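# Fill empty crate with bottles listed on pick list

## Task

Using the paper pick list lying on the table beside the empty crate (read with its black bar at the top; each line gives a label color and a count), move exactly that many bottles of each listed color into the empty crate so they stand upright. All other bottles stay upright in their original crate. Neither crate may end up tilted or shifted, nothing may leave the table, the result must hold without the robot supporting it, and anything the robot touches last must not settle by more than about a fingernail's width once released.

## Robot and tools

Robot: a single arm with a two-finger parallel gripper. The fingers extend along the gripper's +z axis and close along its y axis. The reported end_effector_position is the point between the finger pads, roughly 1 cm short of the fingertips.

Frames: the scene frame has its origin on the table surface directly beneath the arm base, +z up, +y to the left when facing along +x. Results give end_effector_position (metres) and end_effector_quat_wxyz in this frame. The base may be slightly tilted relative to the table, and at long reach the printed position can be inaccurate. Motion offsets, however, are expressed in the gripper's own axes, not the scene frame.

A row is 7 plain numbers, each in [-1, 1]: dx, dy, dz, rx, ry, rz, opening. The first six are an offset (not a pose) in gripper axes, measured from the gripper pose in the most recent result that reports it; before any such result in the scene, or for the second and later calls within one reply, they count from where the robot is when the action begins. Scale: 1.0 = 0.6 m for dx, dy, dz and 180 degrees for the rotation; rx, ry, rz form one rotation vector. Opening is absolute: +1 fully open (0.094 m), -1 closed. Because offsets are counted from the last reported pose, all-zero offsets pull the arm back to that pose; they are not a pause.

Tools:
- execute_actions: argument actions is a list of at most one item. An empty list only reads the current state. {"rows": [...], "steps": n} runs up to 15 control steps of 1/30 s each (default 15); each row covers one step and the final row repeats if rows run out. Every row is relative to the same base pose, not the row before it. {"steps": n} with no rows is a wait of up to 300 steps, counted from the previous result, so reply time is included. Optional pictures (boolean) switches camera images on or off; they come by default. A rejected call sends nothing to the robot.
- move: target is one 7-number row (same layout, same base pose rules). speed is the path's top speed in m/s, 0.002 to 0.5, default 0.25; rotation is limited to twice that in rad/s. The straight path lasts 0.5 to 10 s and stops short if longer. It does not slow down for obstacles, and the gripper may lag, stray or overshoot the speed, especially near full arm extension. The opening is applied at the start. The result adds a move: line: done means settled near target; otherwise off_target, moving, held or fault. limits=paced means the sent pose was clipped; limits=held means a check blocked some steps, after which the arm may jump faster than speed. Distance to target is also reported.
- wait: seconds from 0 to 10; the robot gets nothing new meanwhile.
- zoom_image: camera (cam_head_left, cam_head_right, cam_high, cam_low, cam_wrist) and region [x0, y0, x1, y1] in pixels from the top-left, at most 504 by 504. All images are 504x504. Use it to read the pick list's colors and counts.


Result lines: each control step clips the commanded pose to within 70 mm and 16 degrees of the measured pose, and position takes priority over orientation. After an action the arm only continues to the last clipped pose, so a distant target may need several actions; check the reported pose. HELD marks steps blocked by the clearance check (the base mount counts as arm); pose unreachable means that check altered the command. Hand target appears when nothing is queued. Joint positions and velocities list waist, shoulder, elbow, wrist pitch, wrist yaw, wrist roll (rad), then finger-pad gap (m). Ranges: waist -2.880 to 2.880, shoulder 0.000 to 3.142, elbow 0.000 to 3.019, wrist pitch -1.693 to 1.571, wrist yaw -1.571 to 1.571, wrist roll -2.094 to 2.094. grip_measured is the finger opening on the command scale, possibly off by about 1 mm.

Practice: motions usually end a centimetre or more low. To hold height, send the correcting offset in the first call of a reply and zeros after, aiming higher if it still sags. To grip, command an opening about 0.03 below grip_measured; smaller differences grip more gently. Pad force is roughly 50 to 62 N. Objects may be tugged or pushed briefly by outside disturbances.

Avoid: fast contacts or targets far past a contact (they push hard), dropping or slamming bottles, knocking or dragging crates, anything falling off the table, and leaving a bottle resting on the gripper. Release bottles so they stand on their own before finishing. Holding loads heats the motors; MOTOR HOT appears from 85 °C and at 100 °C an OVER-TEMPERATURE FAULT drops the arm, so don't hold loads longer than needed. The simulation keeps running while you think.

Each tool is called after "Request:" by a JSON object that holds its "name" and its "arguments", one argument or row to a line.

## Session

Request:
{"name": "execute_actions", "arguments": {
  "actions": []
}}

Scene clock: 0.00 s of 10800.00 s.
end_effector_position=(+0.2822, +0.1362, +0.1621) grip_measured=+1.000 end_effector_quat_wxyz=(+0.038, -0.643, +0.765, -0.002)
Joint positions: [ 0.265  1.791  0.492  0.392  0.299 -1.116  0.094]
Joint velocities: [ 0.005  0.015 -0.012 -0.007  0.051  0.007  0.   ]
Hand target: +0.279, +0.135, +0.164; +0.037, -0.644, +0.764, -0.001

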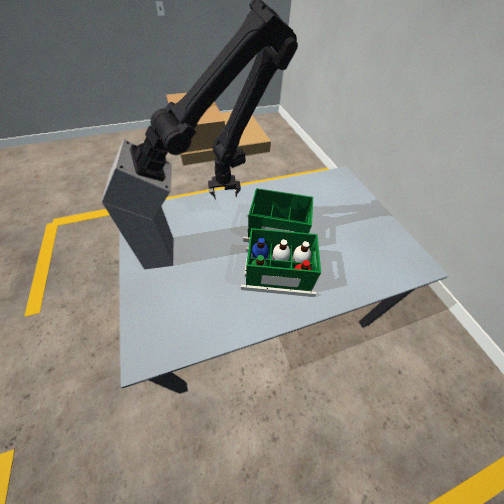

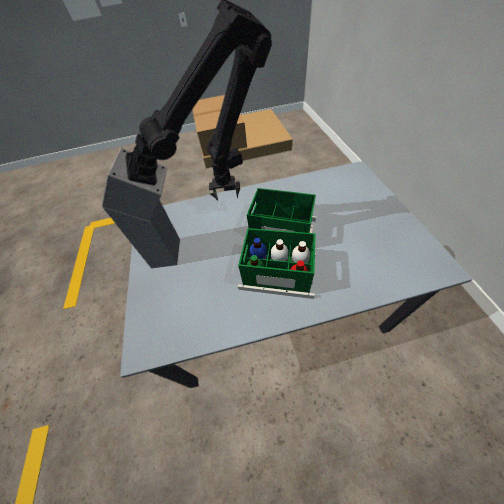

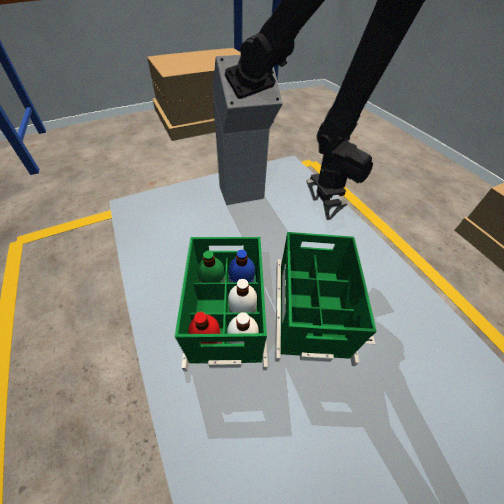

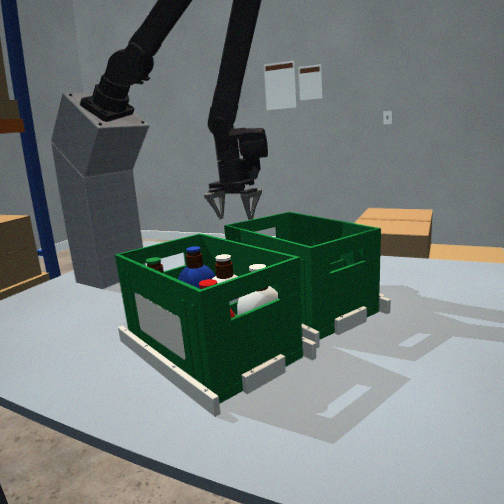

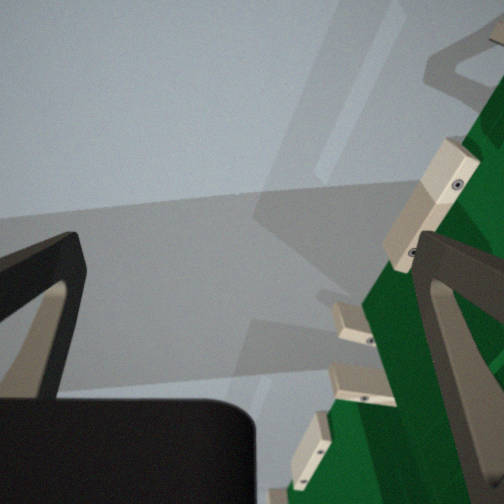

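Request:
{"name": "move", "arguments": {
  "target": [0,0,-0.36,-0.01,0.01,0.333,1]
}}

Request:
{"name": "move", "arguments": {
  "target": [-0.6,-0.26,-0.03,0,-0.01,0,1]
}}

Scene clock: 8.07 s of 10800.00 s.
end_effector_position=(+0.2541, +0.1194, +0.3721) grip_measured=+1.000 end_effector_quat_wxyz=(-0.005, -0.186, +0.982, +0.016)
Joint positions: [ 0.563  0.87   0.375 -0.594  0.445  0.21   0.094]
Joint velocities: [-0.005 -0.005  0.007  0.002  0.022 -0.066  0.   ]
Hand target: +0.271, +0.128, +0.381; +0.010, -0.174, +0.984, +0.023
Off the commanded pose: 0.017 m, 2 deg.
After step 90, 2.33 s passed at rest.
move: off_target

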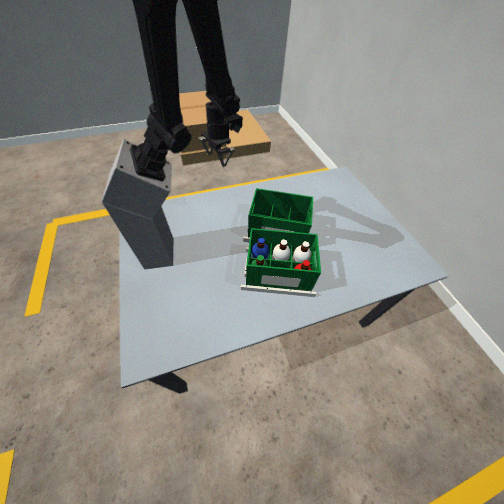

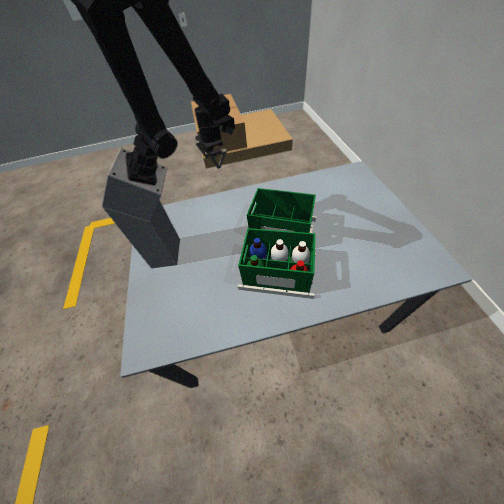

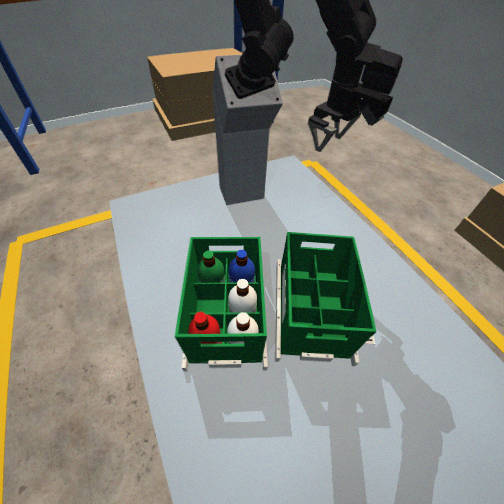

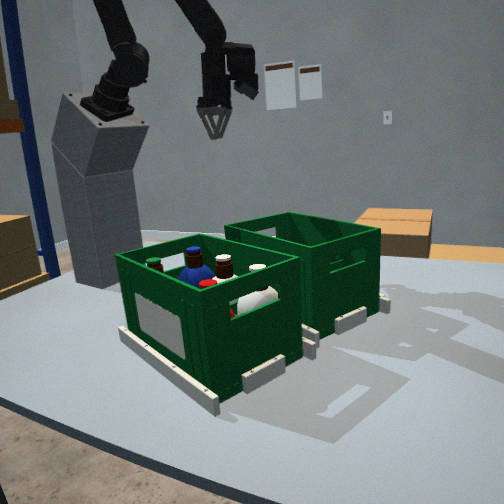

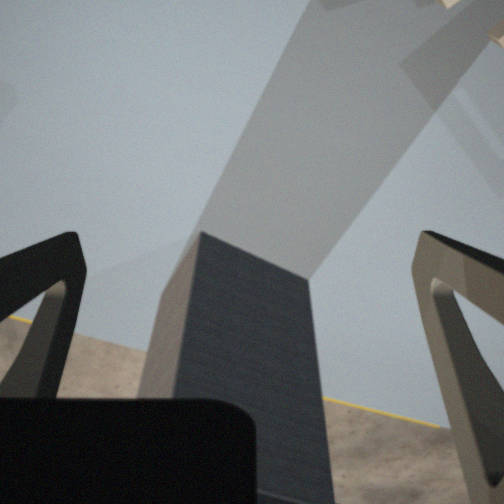

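Scene clock: 10.17 s of 10800.00 s.
end_effector_position=(+0.6315, +0.1060, +0.3751) grip_measured=+1.000 end_effector_quat_wxyz=(+0.004, -0.185, +0.983, +0.013)
Joint positions: [ 0.138  1.44   1.422 -0.927  0.227 -0.178  0.094]
Joint velocities: [ 0.005 -0.005 -0.002 -0.007 -0.007 -0.007  0.   ]
Hand target: +0.647, +0.105, +0.381; +0.014, -0.188, +0.982, +0.014
Off the commanded pose: 0.017 m, 1 deg.
move: off_target

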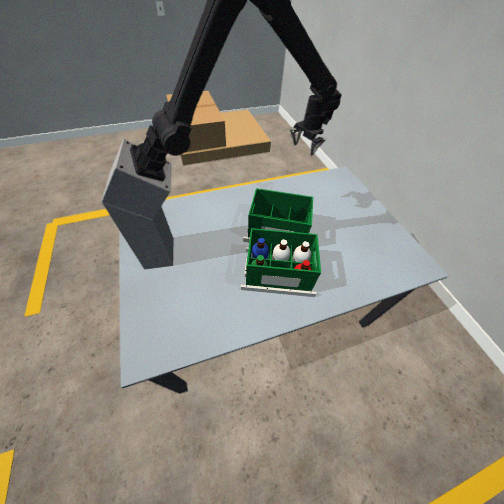

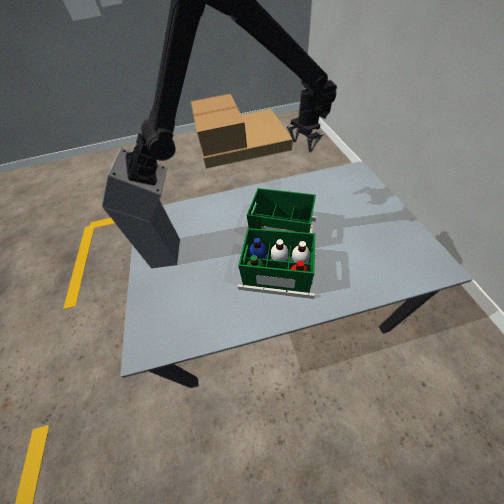

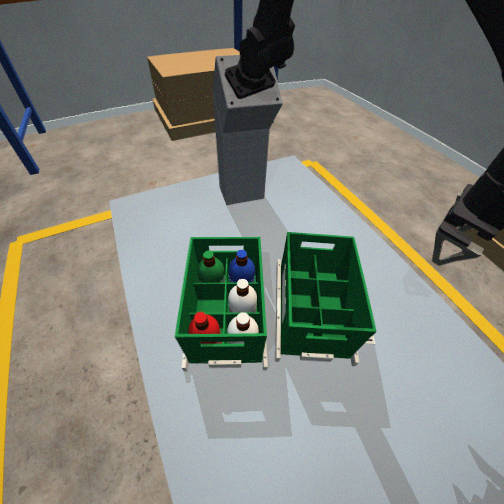

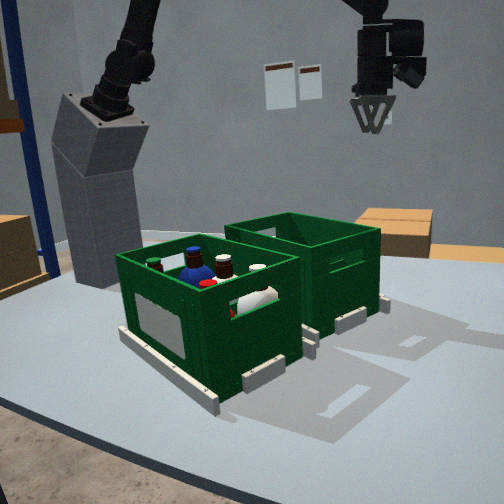

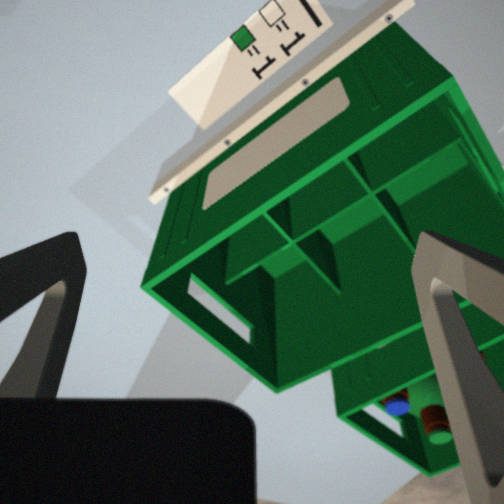

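Request:
{"name": "move", "arguments": {
  "target": [0.485,-0.39,0.225,0.008,0,0,0]
}}

Scene clock: 25.97 s of 10800.00 s.
end_effector_position=(+0.4415, -0.2219, +0.2348) grip_measured=+0.003 end_effector_quat_wxyz=(-0.003, -0.180, +0.984, -0.008)
Joint positions: [-0.651  1.495  0.933 -0.375 -0.207 -0.798  0.047]
Joint velocities: [-0.015 -0.015 -0.007 -0.007 -0.007  0.022 -0.001]
Hand target: +0.446, -0.219, +0.235; +0.004, -0.192, +0.981, -0.008
Off the commanded pose: 0.010 m, 2 deg.
After step 90, 10.67 s passed at rest.
move: done

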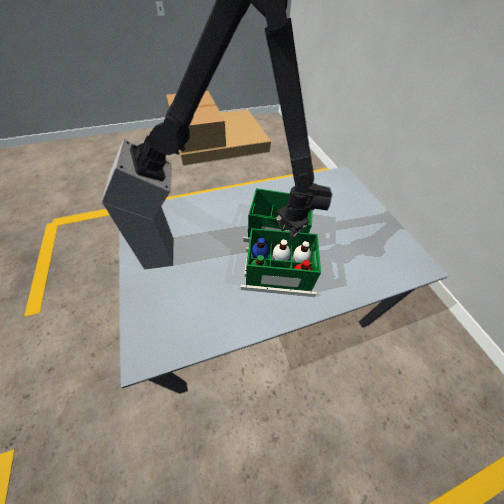

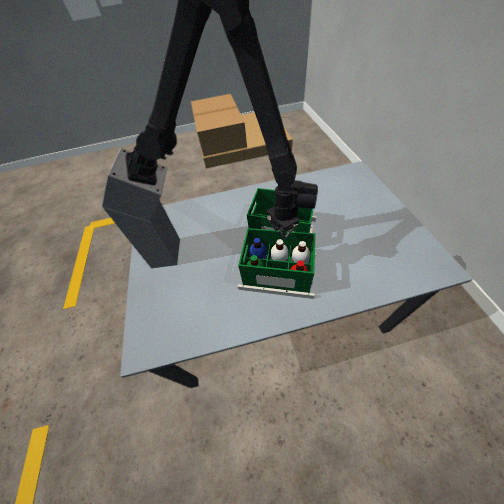

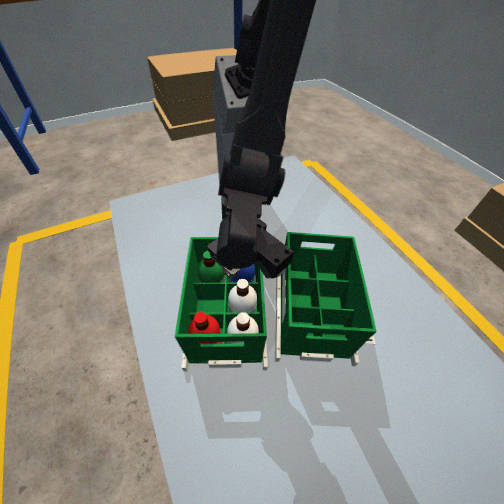

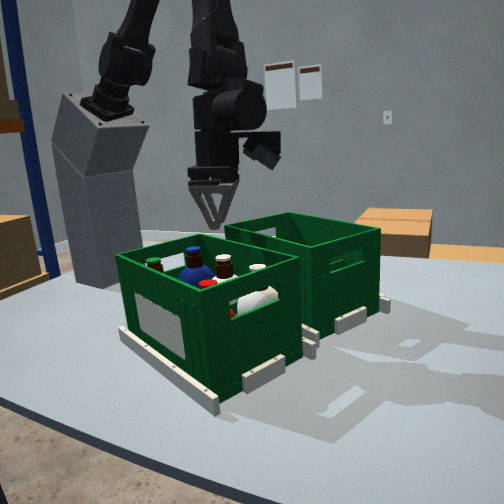

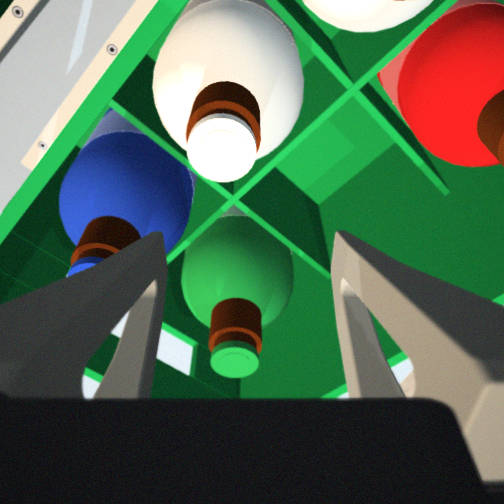

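Request:
{"name": "move", "arguments": {
  "target": [-0.03,0.01,0.08,-0.004,-0.008,0,0],
  "speed": 0.08
}}

Scene clock: 29.67 s of 10800.00 s.
end_effector_position=(+0.4427, -0.2091, +0.1874) grip_measured=+0.003 end_effector_quat_wxyz=(-0.001, -0.182, +0.983, +0.005)
Joint positions: [-0.61   1.615  0.959 -0.287 -0.207 -0.772  0.047]
Joint velocities: [ 0.005 -0.005 -0.007 -0.012  0.007 -0.095  0.001]
Hand target: +0.455, -0.210, +0.186; +0.009, -0.180, +0.984, +0.001
Off the commanded pose: 0.014 m, 1 deg.
move: off_target

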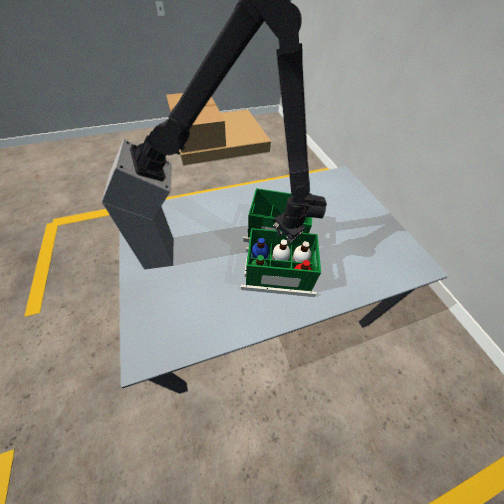

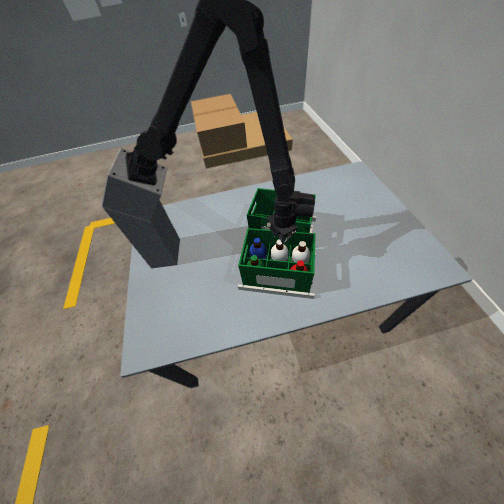

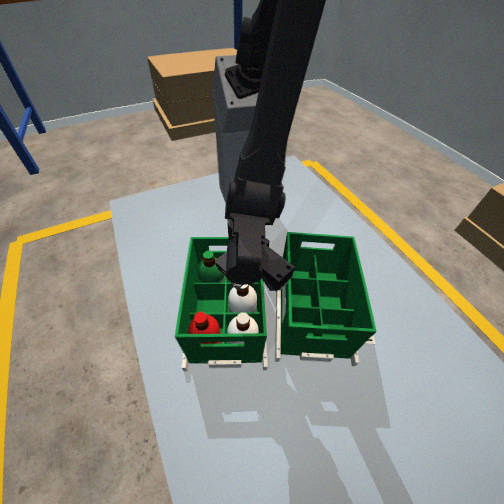

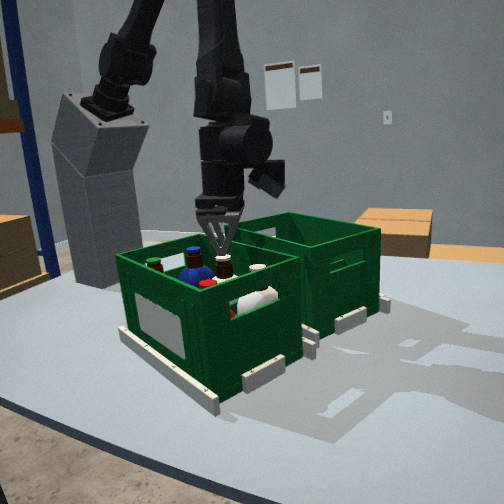

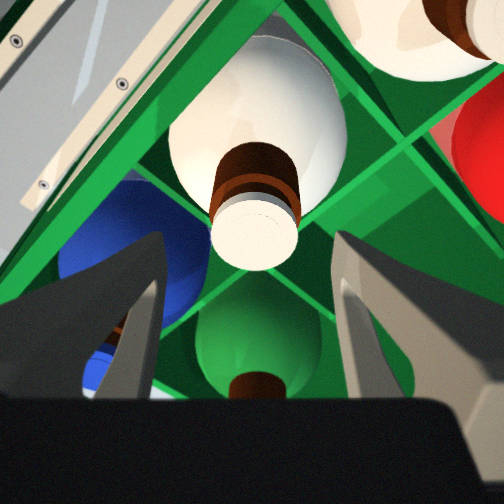

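Request:
{"name": "move", "arguments": {
  "target": [-0.014,-0.013,0.078,0.003,-0.005,0,0],
  "speed": 0.05
}}

Request:
{"name": "move", "arguments": {
  "target": [0,0,0,0,0,0,-0.55]
}}

Scene clock: 35.73 s of 10800.00 s.
end_effector_position=(+0.4426, -0.2134, +0.1432) grip_measured=+0.003 end_effector_quat_wxyz=(+0.000, -0.185, +0.983, +0.006)
Joint positions: [-0.601  1.737  1.007 -0.209 -0.204 -0.768  0.047]
Joint velocities: [-0.005 -0.005 -0.012 -0.012  0.022  0.007  0.   ]
Hand target: +0.452, -0.212, +0.140; +0.007, -0.182, +0.983, +0.003
Off the commanded pose: 0.011 m, 1 deg.
After step 90, 1.77 s passed at rest.
move: off_target

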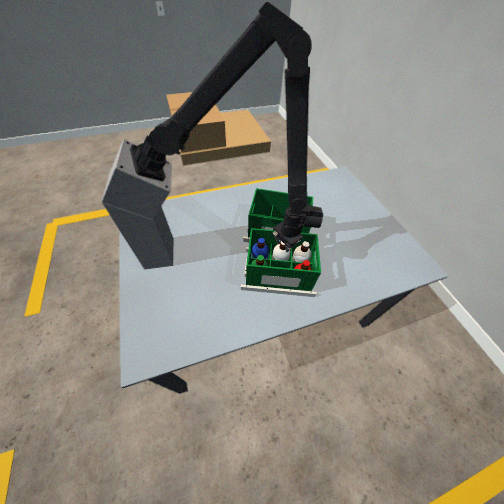

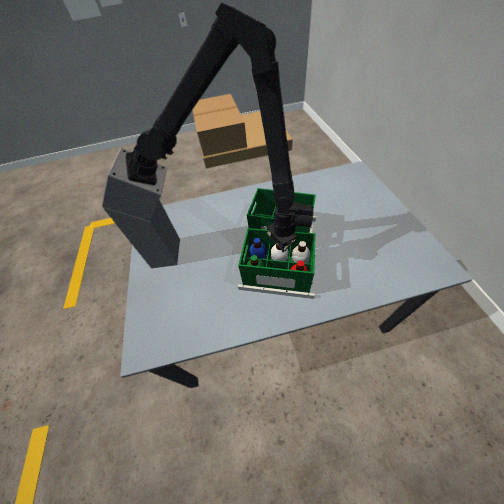

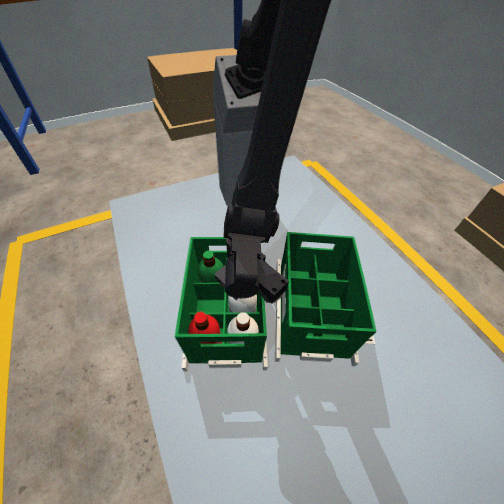

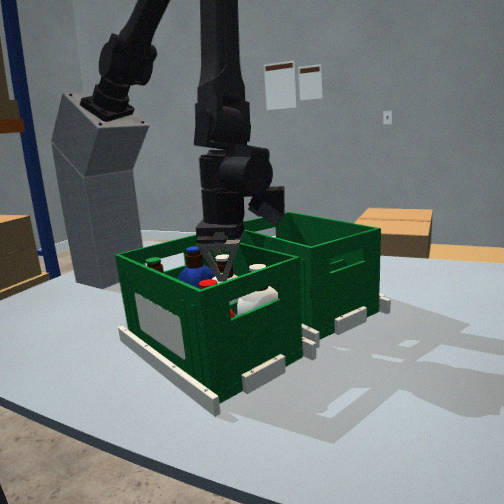

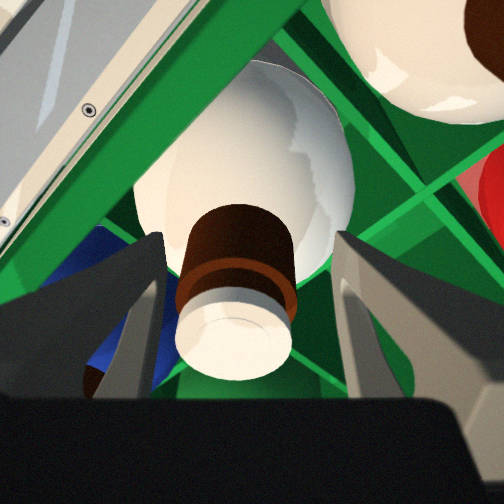

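Scene clock: 36.23 s of 10800.00 s.
end_effector_position=(+0.4426, -0.2134, +0.1432) grip_measured=-0.398 end_effector_quat_wxyz=(+0.000, -0.185, +0.983, +0.005)
Joint positions: [-0.601  1.737  1.007 -0.209 -0.203 -0.768  0.028]
Joint velocities: [-0.015 -0.005  0.017  0.002  0.081 -0.037 -0.   ]
Hand target: +0.443, -0.213, +0.143; +0.000, -0.184, +0.983, +0.005
Off the commanded pose: 0.000 m, 0 deg.
move: done

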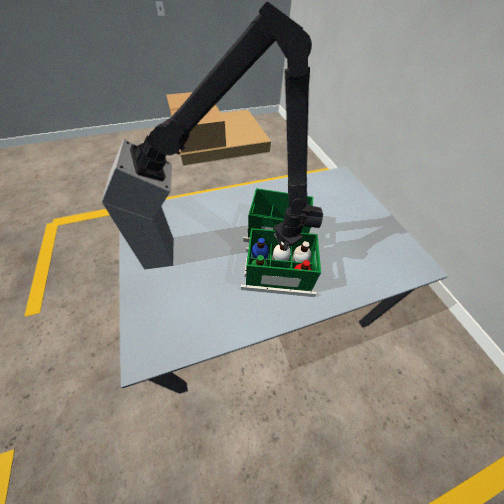

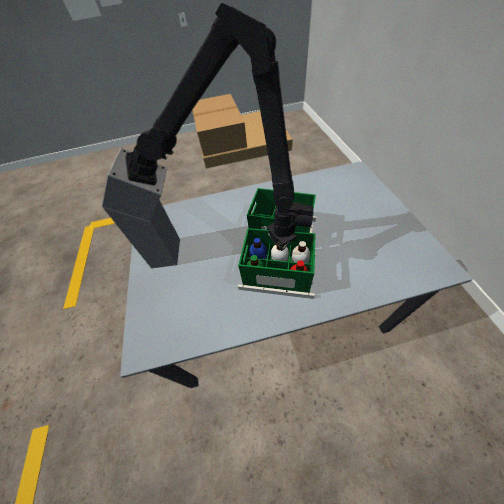

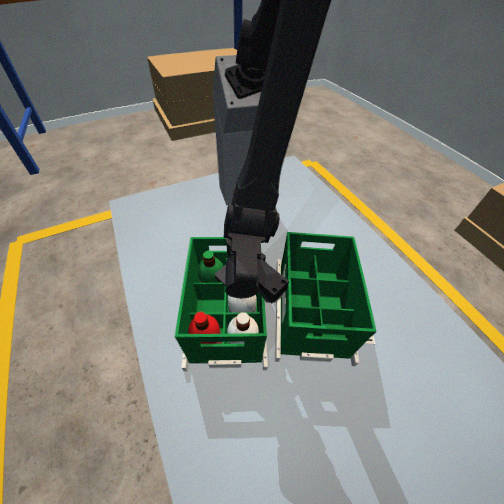

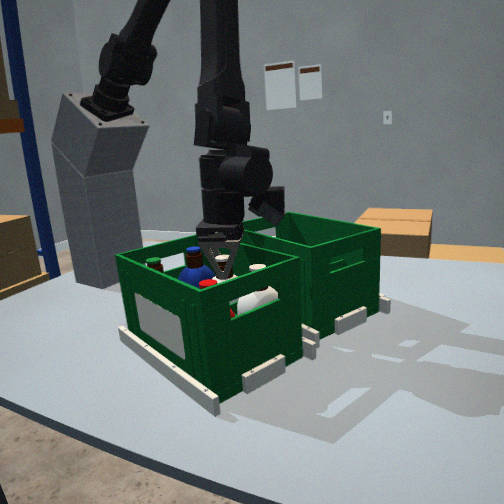

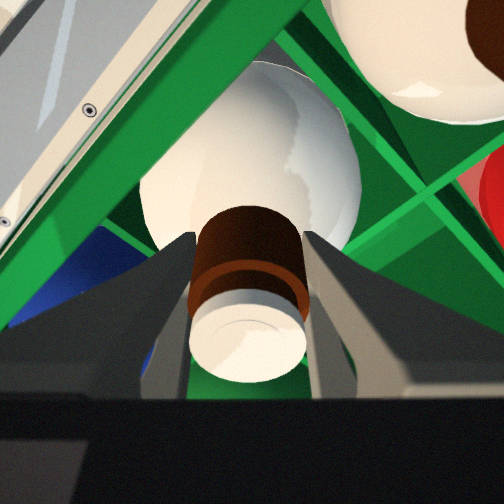

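Request:
{"name": "move", "arguments": {
  "target": [-0.012,-0.02,-0.36,0.01,-0.012,0,-0.5],
  "speed": 0.1
}}

Request:
{"name": "move", "arguments": {
  "target": [-0.213,0.208,-0.02,0.003,-0.014,0,-0.5],
  "speed": 0.15
}}

Request:
{"name": "move", "arguments": {
  "target": [-0.037,-0.015,0.12,0.003,-0.014,0,-0.5],
  "speed": 0.05
}}

Scene clock: 45.57 s of 10800.00 s.
end_effector_position=(+0.4403, -0.2149, +0.3377) grip_measured=-0.398 end_effector_quat_wxyz=(-0.000, -0.177, +0.984, +0.011)
Joint positions: [-0.713  1.242  0.925 -0.651 -0.278 -0.849  0.028]
Joint velocities: [-0.005 -0.005 -0.007 -0.007 -0.051  0.11  -0.   ]
Hand target: +0.456, -0.225, +0.361; +0.020, -0.186, +0.982, -0.008
Off the commanded pose: 0.027 m, 3 deg.
After step 90, 3.77 s passed at rest.
move: off_target

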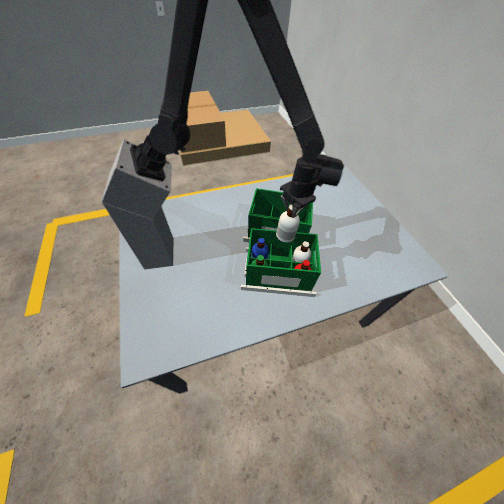

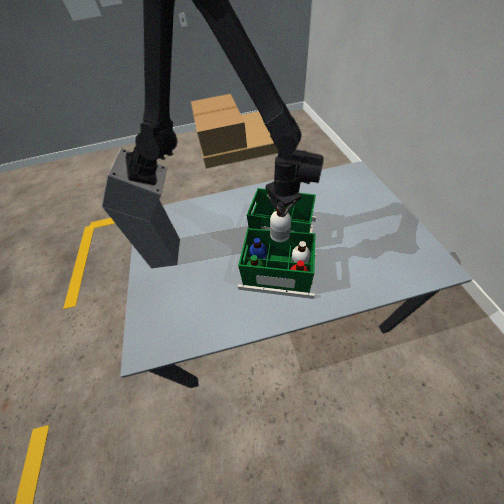

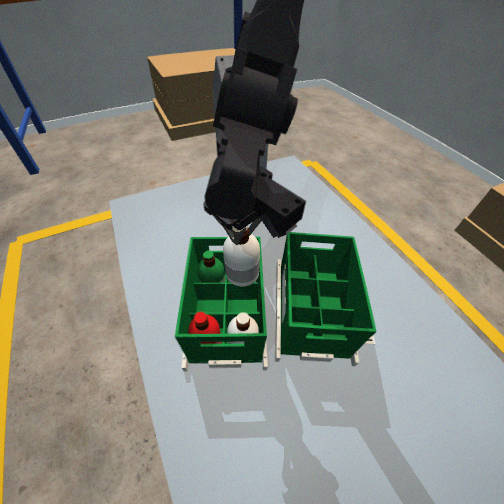

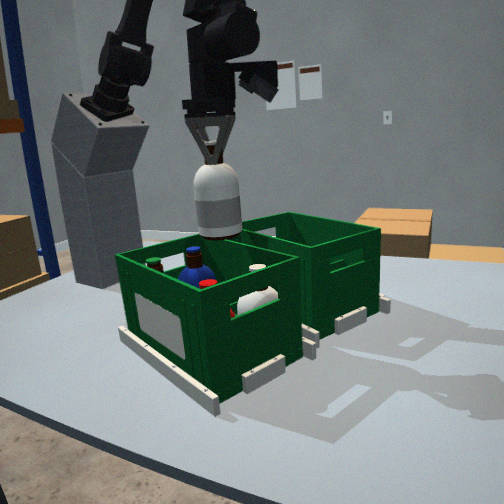

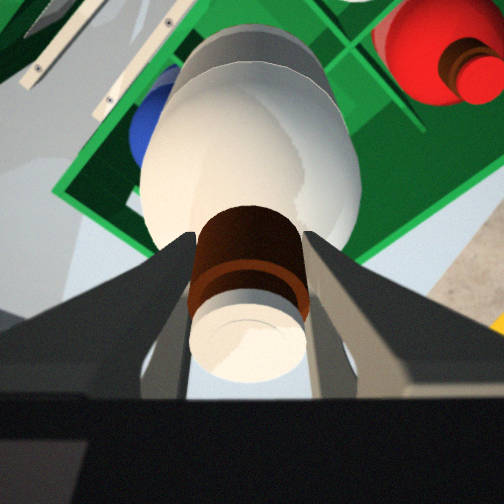

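Scene clock: 47.27 s of 10800.00 s.
end_effector_position=(+0.4841, -0.0469, +0.3260) grip_measured=-0.398 end_effector_quat_wxyz=(-0.013, -0.182, +0.983, +0.029)
Joint positions: [-0.243  1.218  0.92  -0.652 -0.024 -0.476  0.028]
Joint velocities: [-0.015 -0.015 -0.002  0.002 -0.037 -0.066  0.   ]
Hand target: +0.517, -0.052, +0.354; +0.025, -0.173, +0.985, +0.016
Off the commanded pose: 0.043 m, 5 deg.
move: off_target

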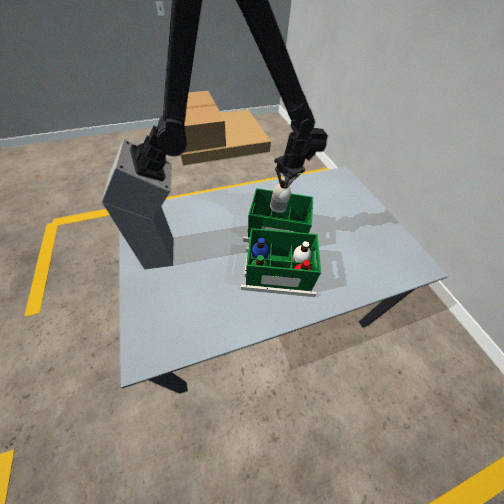

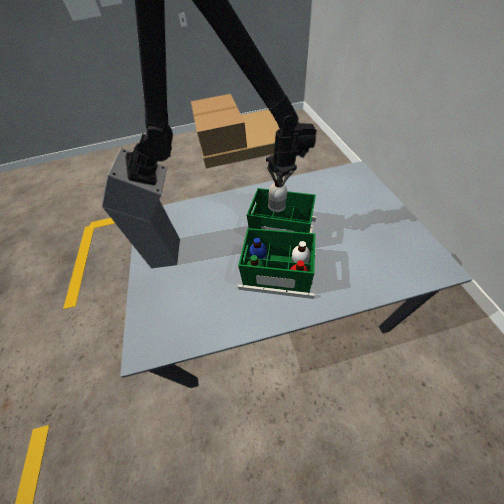

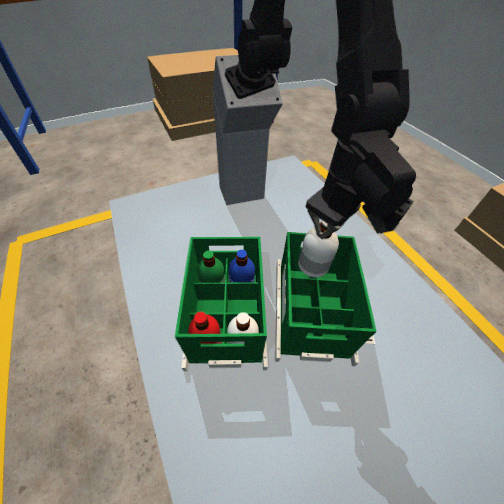

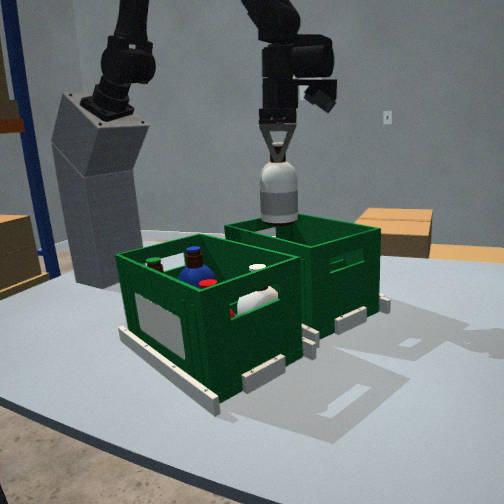

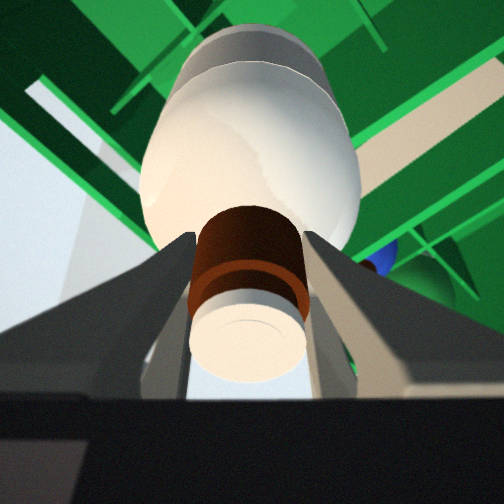

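Scene clock: 49.13 s of 10800.00 s.
end_effector_position=(+0.4754, -0.0432, +0.2406) grip_measured=-0.398 end_effector_quat_wxyz=(-0.020, -0.181, +0.983, +0.033)
Joint positions: [-0.243  1.43   0.915 -0.45  -0.027 -0.476  0.028]
Joint velocities: [-0.015  0.005 -0.007  0.017  0.022 -0.022 -0.   ]
Hand target: +0.504, -0.044, +0.253; +0.010, -0.181, +0.983, +0.028
Off the commanded pose: 0.033 m, 3 deg.
move: off_target

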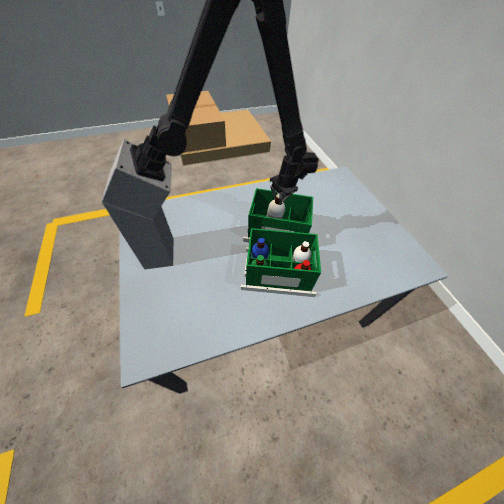

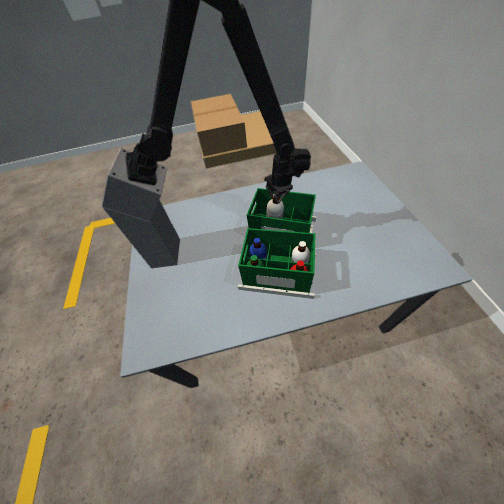

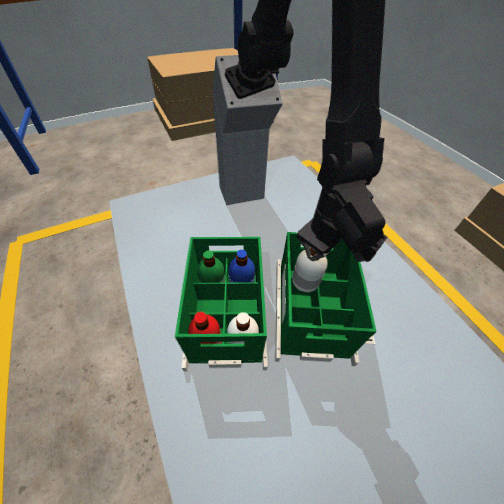

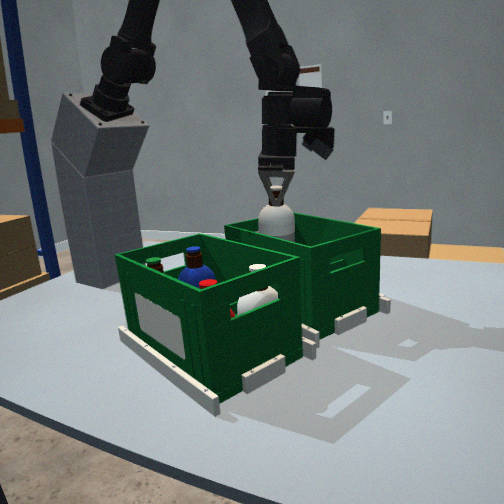

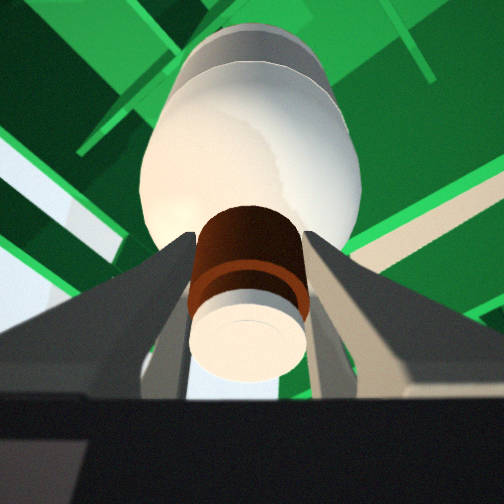

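Request:
{"name": "move", "arguments": {
  "target": [-0.06,-0.05,-0.04,0.029,-0.024,0,-0.5],
  "speed": 0.04
}}

Scene clock: 55.07 s of 10800.00 s.
end_effector_position=(+0.4861, -0.0511, +0.2382) grip_measured=-0.398 end_effector_quat_wxyz=(-0.013, -0.182, +0.983, +0.010)
Joint positions: [-0.243  1.442  0.931 -0.43   0.012 -0.476  0.028]
Joint velocities: [ 0.005 -0.024  0.012 -0.002 -0.037 -0.037  0.001]
Hand target: +0.520, -0.060, +0.262; +0.025, -0.181, +0.983, -0.006
Off the commanded pose: 0.043 m, 5 deg.
After step 90, 1.13 s passed at rest.
move: off_target

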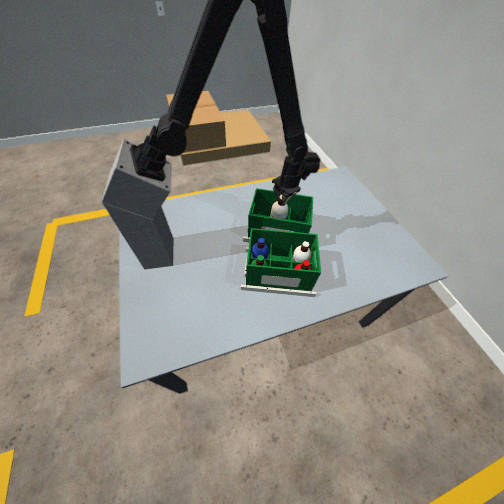

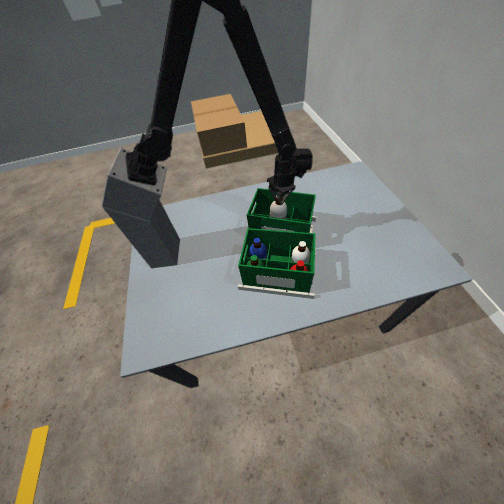

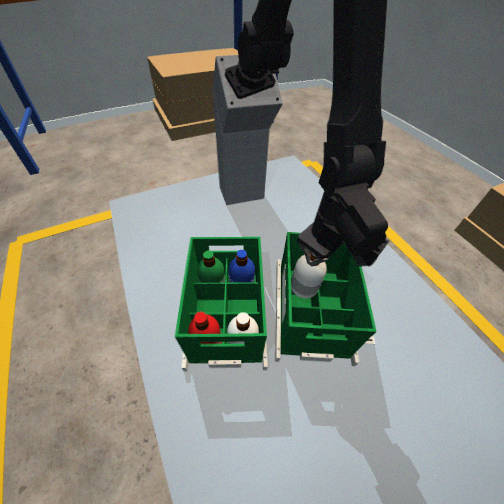

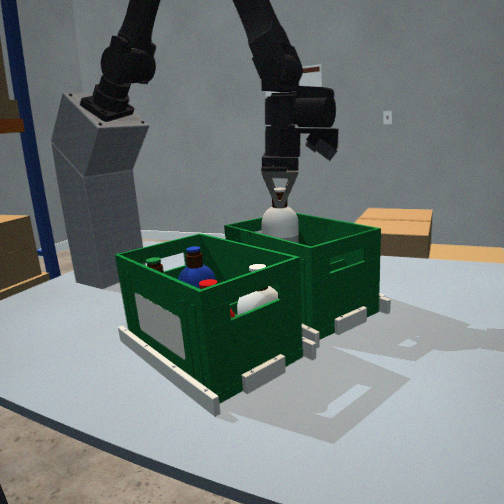

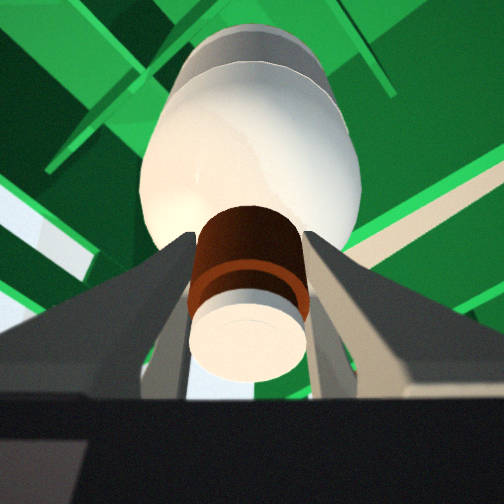

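Needs about another 1.5 cm along the crate; slide while descending gently.

Request:
{"name": "move", "arguments": {
  "target": [-0.05,-0.055,0.015,0.014,-0.022,0,-0.5],
  "speed": 0.025
}}

Scene clock: 60.07 s of 10800.00 s.
end_effector_position=(+0.4956, -0.0625, +0.2160) grip_measured=-0.398 end_effector_quat_wxyz=(-0.005, -0.179, +0.984, +0.006)
Joint positions: [-0.266  1.506  0.961 -0.375  0.002 -0.488  0.028]
Joint velocities: [-0.005 -0.015 -0.012  0.007 -0.037  0.037  0.   ]
Hand target: +0.525, -0.071, +0.228; +0.025, -0.182, +0.983, -0.006
Off the commanded pose: 0.033 m, 4 deg.
move: off_target

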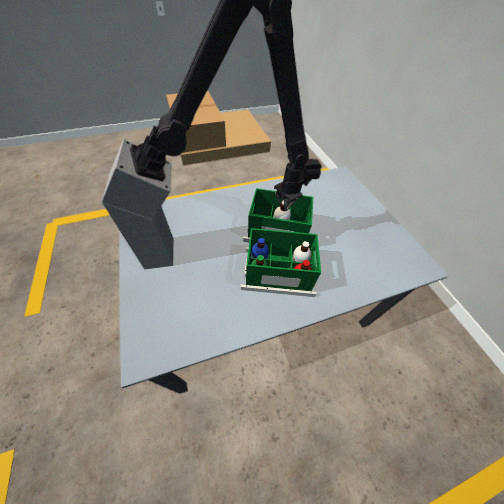

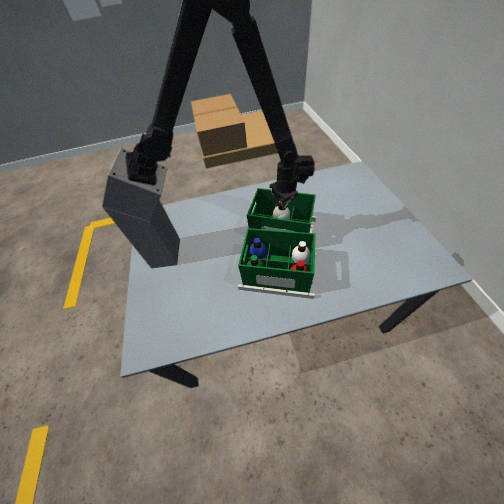

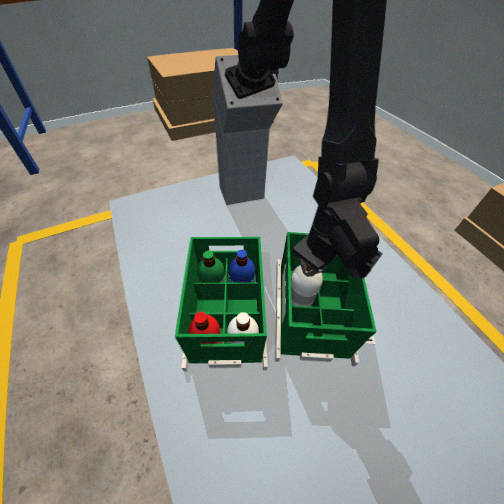

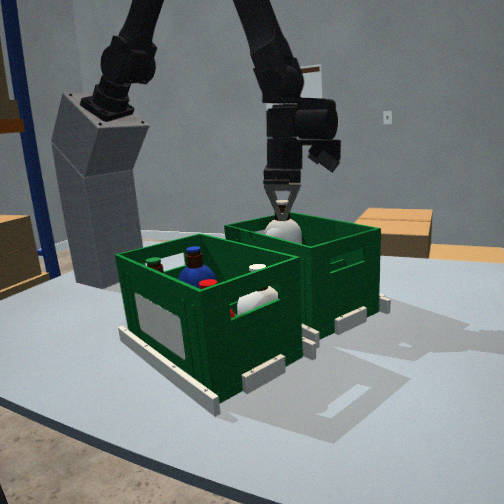

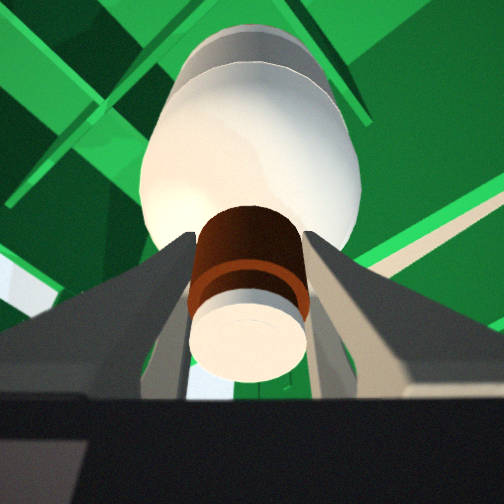

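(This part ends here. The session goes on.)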